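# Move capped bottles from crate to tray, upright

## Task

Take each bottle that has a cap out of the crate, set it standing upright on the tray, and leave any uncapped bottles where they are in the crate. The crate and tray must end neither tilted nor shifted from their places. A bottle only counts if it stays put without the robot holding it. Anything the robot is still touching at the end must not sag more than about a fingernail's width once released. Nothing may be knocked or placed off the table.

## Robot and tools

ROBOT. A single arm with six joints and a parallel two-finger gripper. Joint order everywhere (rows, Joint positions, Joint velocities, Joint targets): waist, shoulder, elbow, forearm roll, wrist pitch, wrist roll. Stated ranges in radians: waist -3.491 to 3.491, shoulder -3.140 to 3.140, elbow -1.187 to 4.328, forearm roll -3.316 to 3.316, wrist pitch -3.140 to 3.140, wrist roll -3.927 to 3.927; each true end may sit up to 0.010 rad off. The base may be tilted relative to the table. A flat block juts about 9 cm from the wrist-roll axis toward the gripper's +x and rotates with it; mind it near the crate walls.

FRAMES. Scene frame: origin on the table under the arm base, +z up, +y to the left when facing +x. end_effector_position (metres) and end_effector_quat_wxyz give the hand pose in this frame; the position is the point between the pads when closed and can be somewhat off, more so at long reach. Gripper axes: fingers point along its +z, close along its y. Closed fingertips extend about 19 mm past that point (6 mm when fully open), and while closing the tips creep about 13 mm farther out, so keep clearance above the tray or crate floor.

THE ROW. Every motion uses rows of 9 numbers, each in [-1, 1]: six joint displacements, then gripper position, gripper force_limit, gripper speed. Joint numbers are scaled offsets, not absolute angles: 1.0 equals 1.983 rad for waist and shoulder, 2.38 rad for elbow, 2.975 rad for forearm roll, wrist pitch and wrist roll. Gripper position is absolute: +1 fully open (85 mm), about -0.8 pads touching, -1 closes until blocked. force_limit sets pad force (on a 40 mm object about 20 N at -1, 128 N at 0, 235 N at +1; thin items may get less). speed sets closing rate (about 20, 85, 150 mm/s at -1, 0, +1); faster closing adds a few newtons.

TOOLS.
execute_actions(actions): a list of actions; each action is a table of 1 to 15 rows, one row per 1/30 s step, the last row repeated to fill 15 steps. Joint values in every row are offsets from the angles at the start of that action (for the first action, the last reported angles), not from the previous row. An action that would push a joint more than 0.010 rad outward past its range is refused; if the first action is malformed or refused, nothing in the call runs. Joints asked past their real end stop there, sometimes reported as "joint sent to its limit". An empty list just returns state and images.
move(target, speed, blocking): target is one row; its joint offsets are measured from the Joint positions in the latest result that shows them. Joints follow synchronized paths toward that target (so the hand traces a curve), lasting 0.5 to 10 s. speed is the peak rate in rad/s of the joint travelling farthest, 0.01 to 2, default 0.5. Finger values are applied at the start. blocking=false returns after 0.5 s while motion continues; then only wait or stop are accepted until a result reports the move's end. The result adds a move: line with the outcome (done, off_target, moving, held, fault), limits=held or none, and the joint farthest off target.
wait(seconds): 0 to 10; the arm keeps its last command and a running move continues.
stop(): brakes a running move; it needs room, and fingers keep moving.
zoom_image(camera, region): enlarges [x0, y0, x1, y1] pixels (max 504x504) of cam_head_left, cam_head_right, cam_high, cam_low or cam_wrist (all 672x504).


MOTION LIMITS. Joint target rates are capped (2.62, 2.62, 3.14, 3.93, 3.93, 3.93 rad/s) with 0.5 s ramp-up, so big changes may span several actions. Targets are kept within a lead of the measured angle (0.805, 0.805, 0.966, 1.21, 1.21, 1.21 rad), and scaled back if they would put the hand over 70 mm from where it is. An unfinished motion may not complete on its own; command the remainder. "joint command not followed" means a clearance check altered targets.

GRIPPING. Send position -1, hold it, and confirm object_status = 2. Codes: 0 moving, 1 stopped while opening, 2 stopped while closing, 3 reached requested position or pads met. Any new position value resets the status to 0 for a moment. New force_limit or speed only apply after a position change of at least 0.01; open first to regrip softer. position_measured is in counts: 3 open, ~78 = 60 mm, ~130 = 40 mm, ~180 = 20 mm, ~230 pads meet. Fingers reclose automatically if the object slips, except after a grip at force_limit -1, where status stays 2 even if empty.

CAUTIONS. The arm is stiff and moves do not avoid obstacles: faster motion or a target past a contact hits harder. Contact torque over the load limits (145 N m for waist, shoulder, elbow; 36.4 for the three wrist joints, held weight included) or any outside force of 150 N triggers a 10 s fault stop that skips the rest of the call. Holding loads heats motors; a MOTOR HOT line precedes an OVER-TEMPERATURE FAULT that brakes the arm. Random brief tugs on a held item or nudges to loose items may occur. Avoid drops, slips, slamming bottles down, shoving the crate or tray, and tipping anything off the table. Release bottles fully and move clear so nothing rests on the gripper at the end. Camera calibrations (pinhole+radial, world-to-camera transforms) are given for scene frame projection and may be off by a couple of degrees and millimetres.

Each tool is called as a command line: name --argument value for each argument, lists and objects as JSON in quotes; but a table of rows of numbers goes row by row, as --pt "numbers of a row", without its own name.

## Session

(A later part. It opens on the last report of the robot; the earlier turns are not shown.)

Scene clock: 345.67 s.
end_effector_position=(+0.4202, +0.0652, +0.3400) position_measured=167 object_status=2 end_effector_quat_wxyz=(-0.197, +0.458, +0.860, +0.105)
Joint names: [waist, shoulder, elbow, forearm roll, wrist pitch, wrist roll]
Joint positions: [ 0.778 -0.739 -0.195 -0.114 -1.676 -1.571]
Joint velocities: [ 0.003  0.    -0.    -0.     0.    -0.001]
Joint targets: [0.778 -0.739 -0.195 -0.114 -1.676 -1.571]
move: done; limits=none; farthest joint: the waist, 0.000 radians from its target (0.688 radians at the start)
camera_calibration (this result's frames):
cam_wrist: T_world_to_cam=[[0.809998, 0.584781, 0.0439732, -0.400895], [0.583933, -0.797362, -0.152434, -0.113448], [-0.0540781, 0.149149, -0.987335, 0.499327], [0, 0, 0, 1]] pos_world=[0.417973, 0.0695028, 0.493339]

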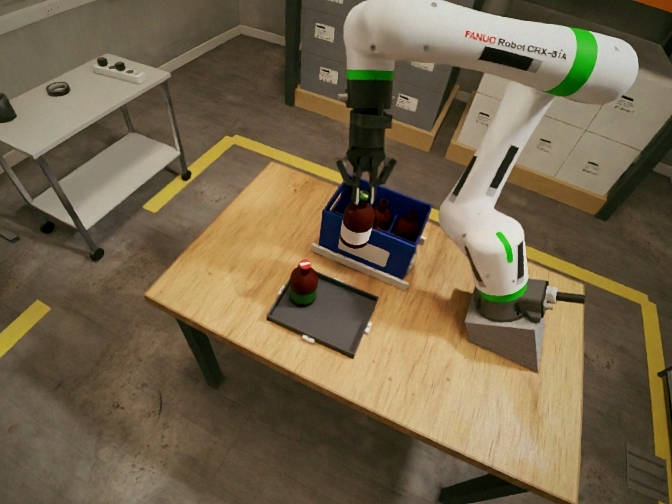

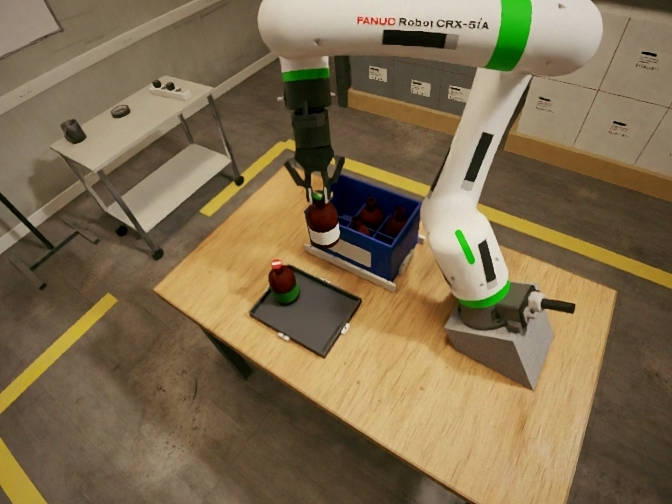

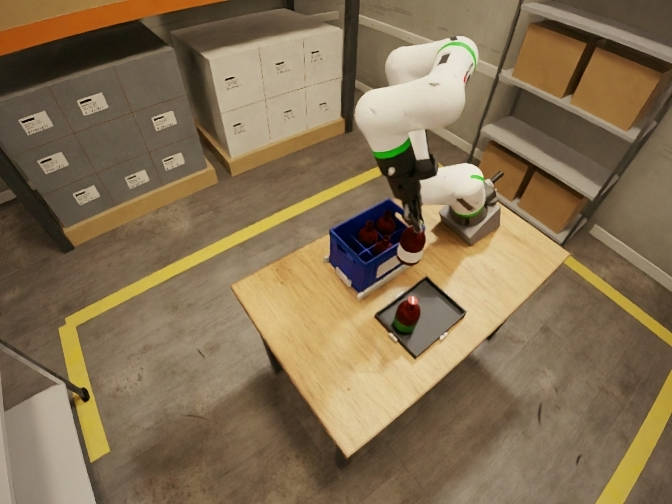

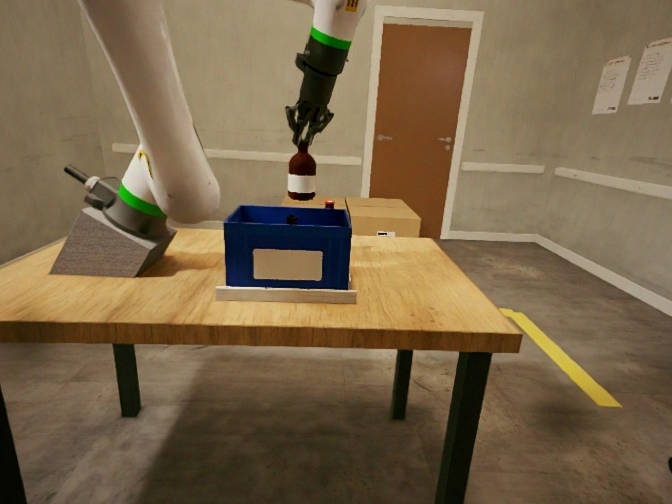

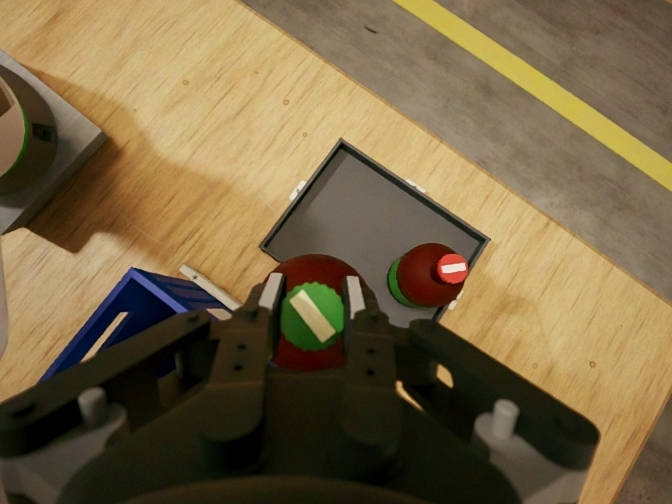

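move --target '[0.0459, 0.0755, -0.142, 0.011, 0.1595, 0, -1, -0.4, -0.3]' --speed 0.65

Scene clock: 354.83 s.
end_effector_position=(+0.3998, +0.1483, +0.1652) position_measured=167 object_status=2 end_effector_quat_wxyz=(-0.200, +0.439, +0.870, +0.101)
Joint names: [waist, shoulder, elbow, forearm roll, wrist pitch, wrist roll]
Joint positions: [ 0.869 -0.59  -0.533 -0.082 -1.202 -1.571]
Joint velocities: [-0.001  0.    -0.001  0.     0.001  0.001]
Joint targets: [0.869 -0.590 -0.533 -0.082 -1.202 -1.571]
move: done; limits=none; farthest joint: the shoulder, 0.001 radians from its target (0.150 radians at the start)
camera_calibration (this result's frames):
cam_wrist: T_world_to_cam=[[0.783555, 0.619763, 0.0440007, -0.419937], [0.618342, -0.770911, -0.152804, -0.0794828], [-0.0607817, 0.146938, -0.987276, 0.316217], [0, 0, 0, 1]] pos_world=[0.397412, 0.152523, 0.318526]

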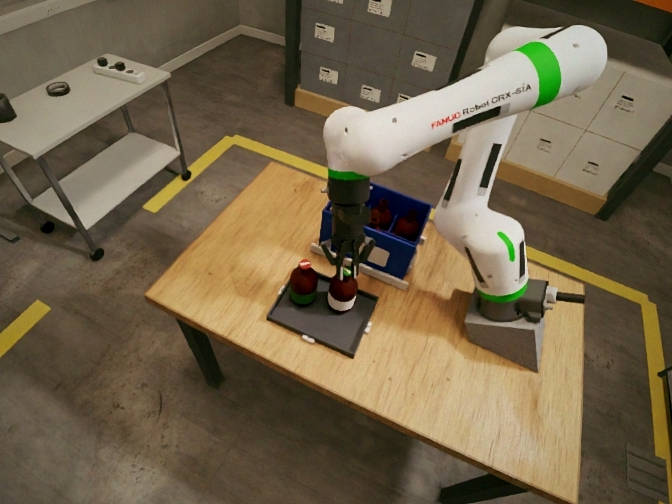

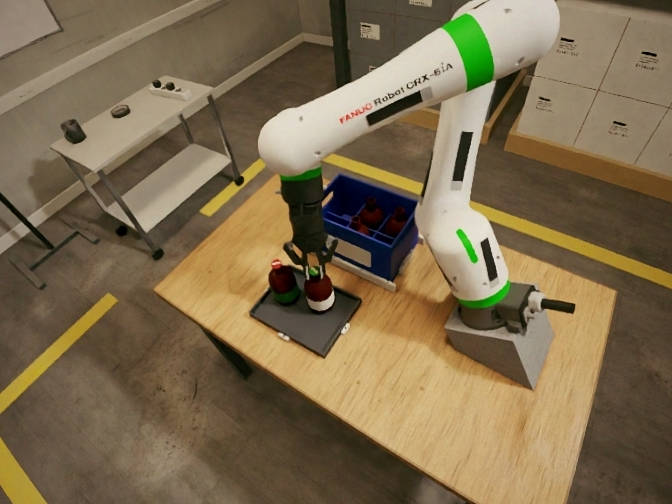

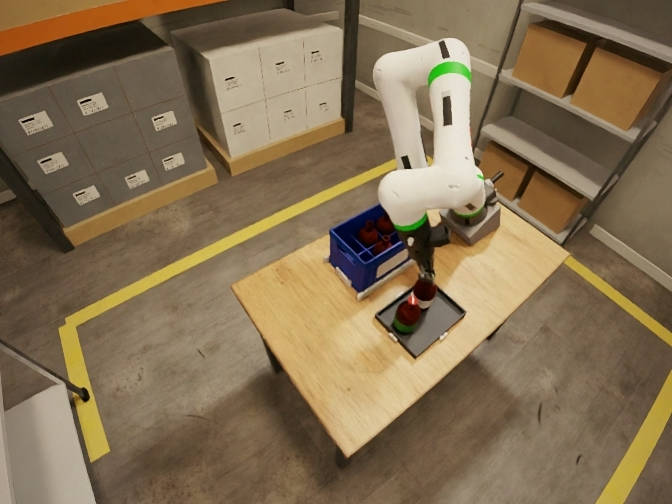

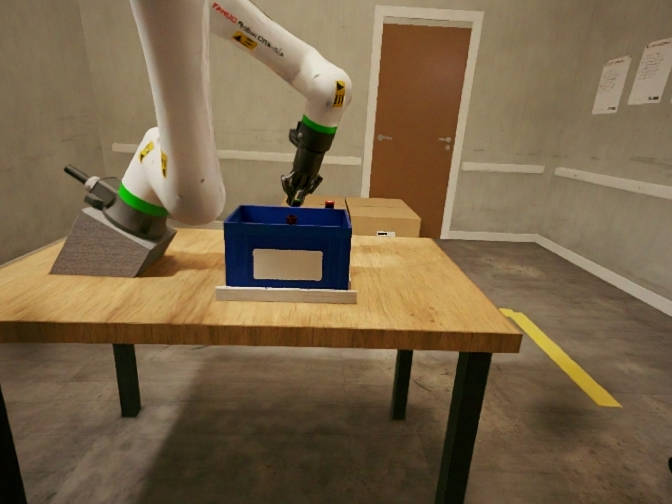

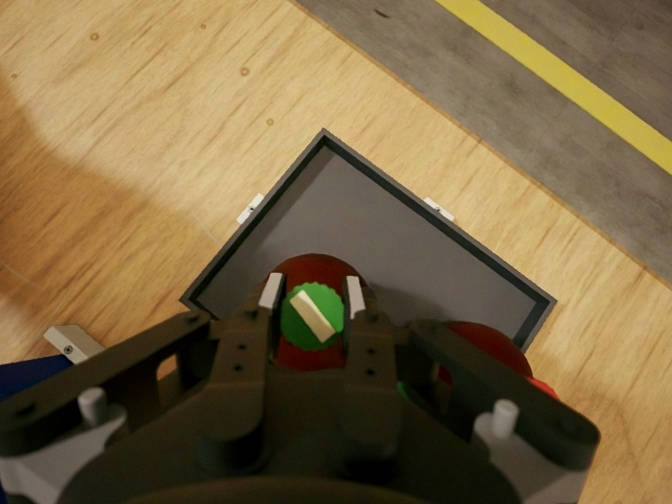

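move --target '[-0.00542, 0.00233, -0.00424, -0.00177, 0.00672, 0, -1, -0.4, -0.3]' --speed 0.05

Scene clock: 357.57 s.
end_effector_position=(+0.3998, +0.1483, +0.1592) position_measured=167 object_status=2 end_effector_quat_wxyz=(-0.199, +0.445, +0.867, +0.102)
Joint names: [waist, shoulder, elbow, forearm roll, wrist pitch, wrist roll]
Joint positions: [ 0.859 -0.585 -0.543 -0.087 -1.182 -1.571]
Joint velocities: [ 0.     0.001 -0.     0.001  0.001  0.   ]
Joint targets: [0.858 -0.585 -0.543 -0.087 -1.182 -1.571]
move: done; limits=none; farthest joint: the waist, 0.000 radians from its target (0.011 radians at the start)
camera_calibration (this result's frames):
cam_wrist: T_world_to_cam=[[0.792286, 0.608559, 0.0440215, -0.421461], [0.607323, -0.779624, -0.152795, -0.0747054], [-0.0586645, 0.147793, -0.987277, 0.30935], [0, 0, 0, 1]] pos_world=[0.397436, 0.152522, 0.312553]

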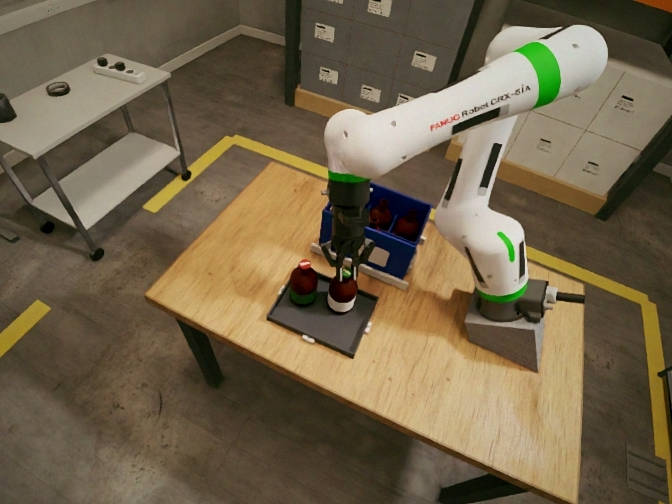

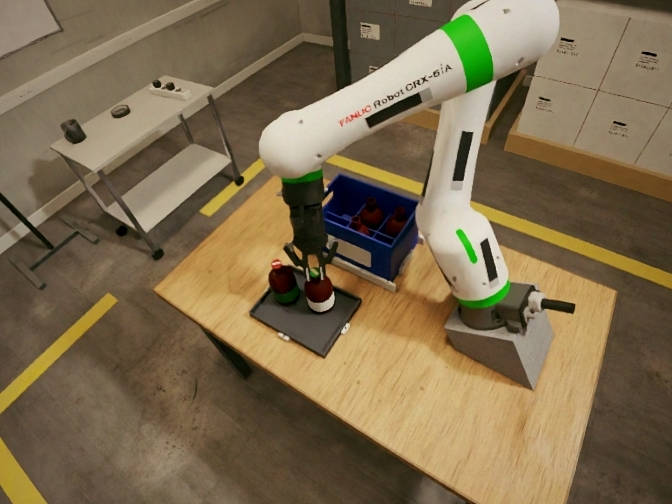

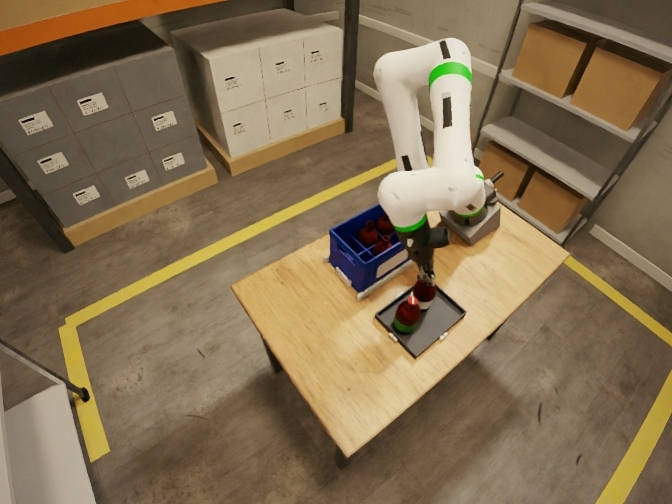

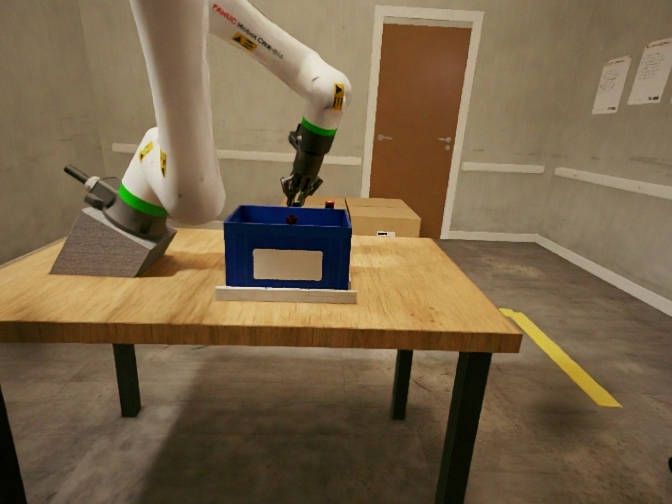

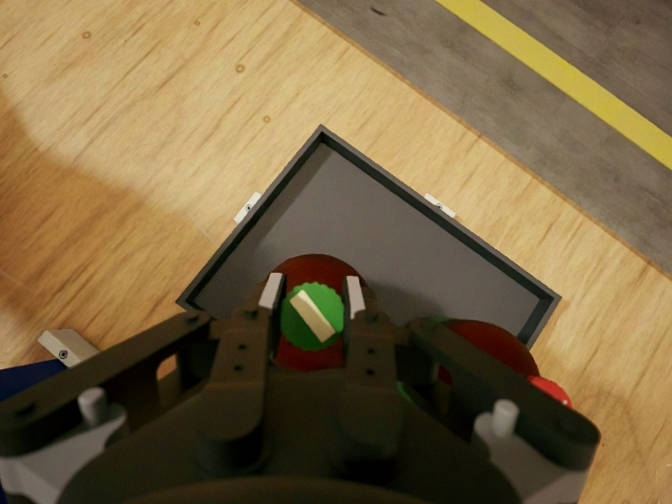

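execute_actions --actions '[[[-0.00034,0.00015,-0.00027,-0.00011,0.00042,0,-1,-0.4,-0.3],[-0.00068,0.00029,-0.00053,-0.00022,0.00084,0,-1,-0.4,-0.3],[-0.00101,0.00044,-0.0008,-0.00033,0.00126,0,-1,-0.4,-0.3],[-0.00135,0.00058,-0.00106,-0.00044,0.00168,0,-1,-0.4,-0.3],[-0.00135,0.00058,-0.00106,-0.00044,0.00168,0,-1,-0.4,-0.3],[-0.00135,0.00058,-0.00106,-0.00044,0.00168,0,-1,-0.4,-0.3],[-0.00135,0.00058,-0.00106,-0.00044,0.00168,0,0.1,-0.4,0.5]]]'

Scene clock: 361.27 s.
end_effector_position=(+0.3997, +0.1483, +0.1577) position_measured=119 object_status=0 end_effector_quat_wxyz=(-0.199, +0.447, +0.866, +0.103)
Joint names: [waist, shoulder, elbow, forearm roll, wrist pitch, wrist roll]
Joint positions: [ 0.856 -0.584 -0.546 -0.088 -1.177 -1.571]
Joint velocities: [-0.002 -0.001  0.    -0.001 -0.     0.   ]
Joint targets: [0.856 -0.584 -0.546 -0.088 -1.177 -1.571]
Step readings (joint positions):
0: [0.858 -0.585 -0.543 -0.087 -1.182 -1.571]
1: [0.858 -0.585 -0.543 -0.087 -1.182 -1.571]
2: [0.858 -0.585 -0.544 -0.087 -1.181 -1.571]
4: [0.857 -0.585 -0.544 -0.088 -1.179 -1.571]
8: [0.856 -0.584 -0.546 -0.088 -1.177 -1.571]
15: Joint positions above
camera_calibration (this result's frames):
cam_wrist: T_world_to_cam=[[0.79446, 0.605722, 0.0439807, -0.4218], [0.604526, -0.7818, -0.152763, -0.073513], [-0.0581479, 0.147952, -0.987284, 0.307635], [0, 0, 0, 1]] pos_world=[0.397432, 0.152506, 0.311044]

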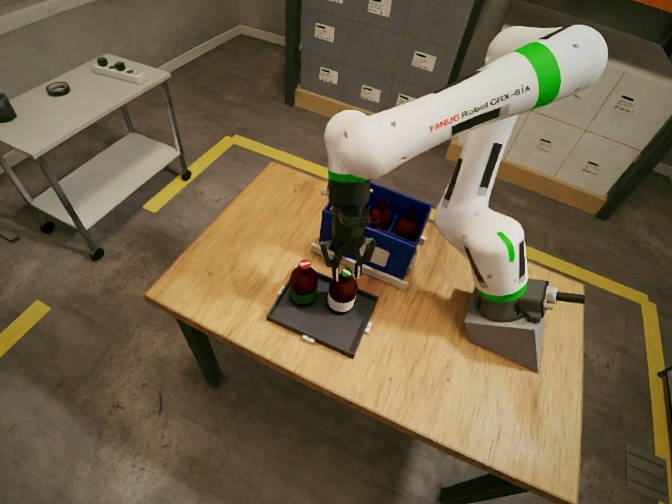

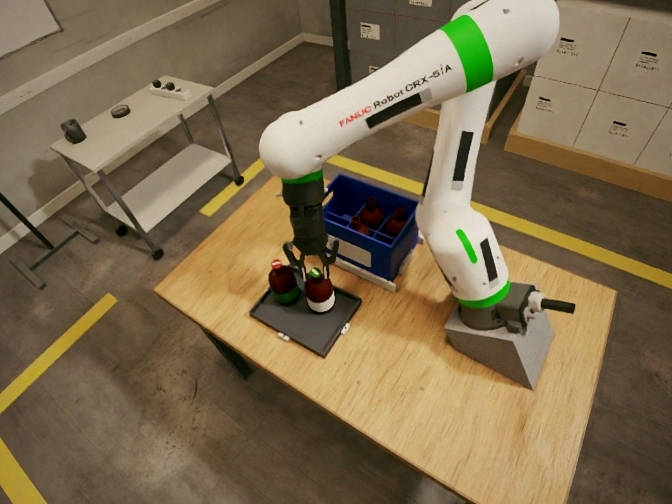

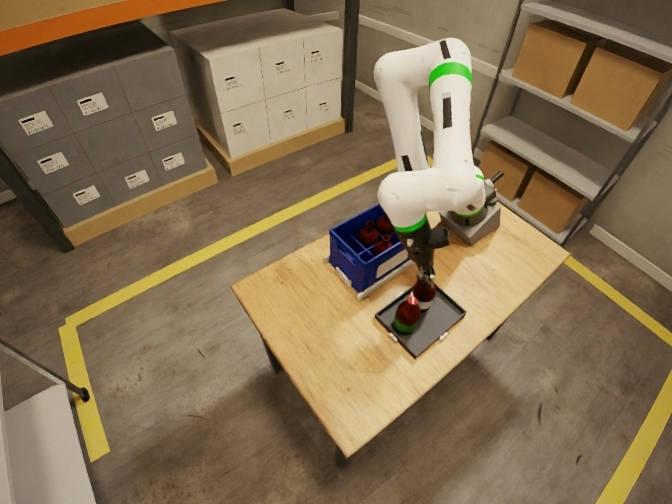

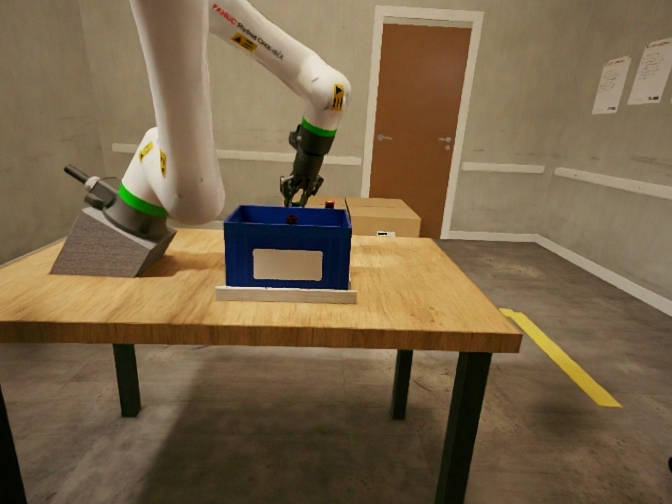

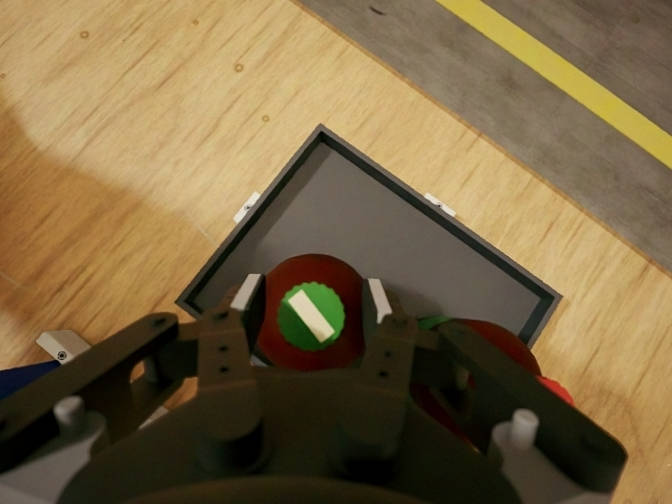

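move --target '[0, -0.0242, 0.0294, 0, -0.0397, 0, 0.1, -0.4, 0.5]' --speed 0.4

Scene clock: 365.00 s.
end_effector_position=(+0.4070, +0.1351, +0.1991) position_measured=117 object_status=3 end_effector_quat_wxyz=(-0.200, +0.442, +0.868, +0.104)
Joint names: [waist, shoulder, elbow, forearm roll, wrist pitch, wrist roll]
Joint positions: [ 0.856 -0.632 -0.476 -0.088 -1.295 -1.571]
Joint velocities: [-0.001 -0.     0.001 -0.    -0.    -0.   ]
Joint targets: [0.856 -0.632 -0.476 -0.088 -1.295 -1.571]
move: done; limits=none; farthest joint: the waist, 0.000 radians from its target (0.000 radians at the start)
camera_calibration (this result's frames):
cam_wrist: T_world_to_cam=[[0.78887, 0.612696, 0.0478365, -0.420858], [0.611771, -0.775498, -0.156011, -0.0850072], [-0.0584901, 0.152337, -0.986596, 0.350332], [0, 0, 0, 1]] pos_world=[0.404498, 0.138567, 0.352507]

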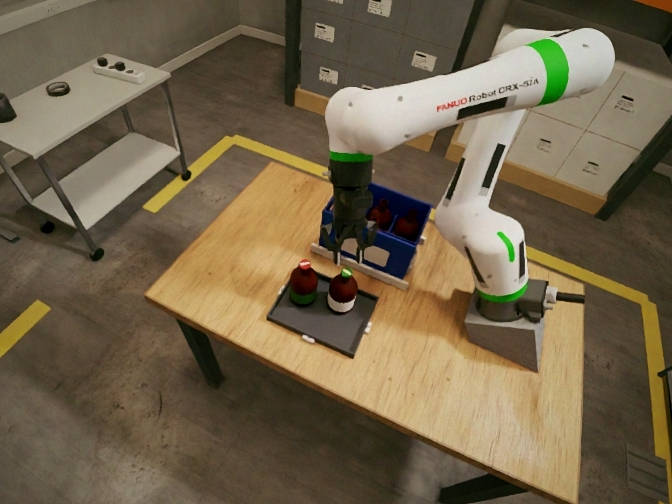

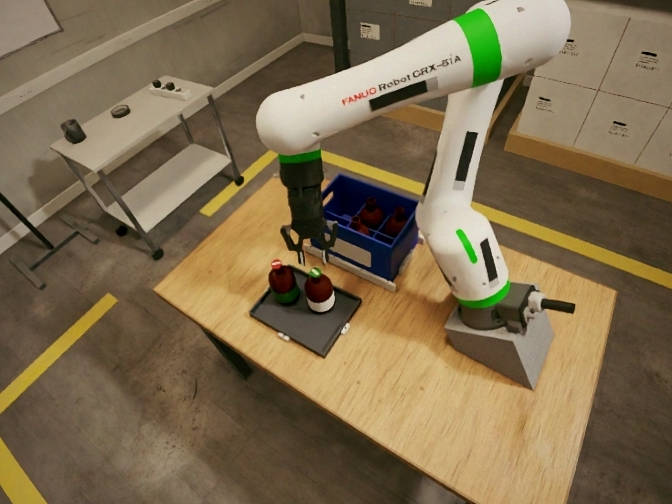

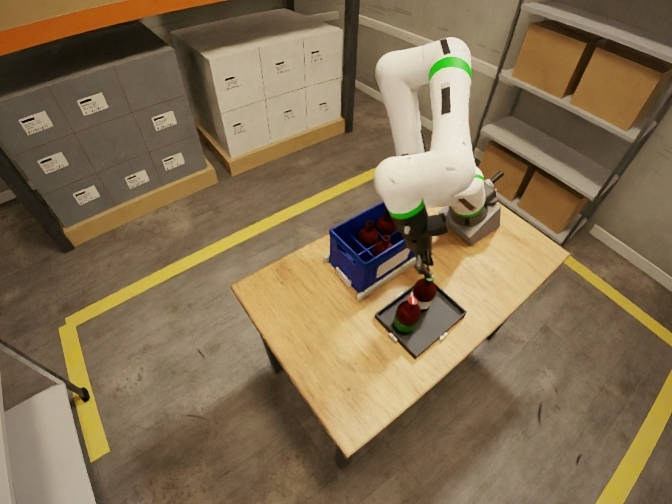

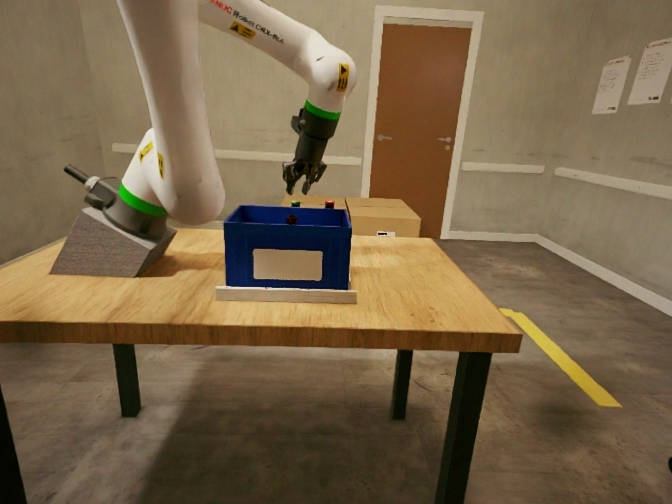

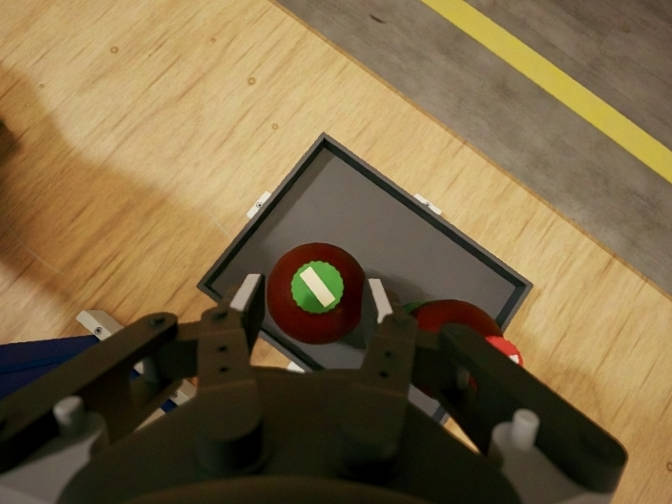

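finished_scene --scene 1

The scene is finished: the task was done.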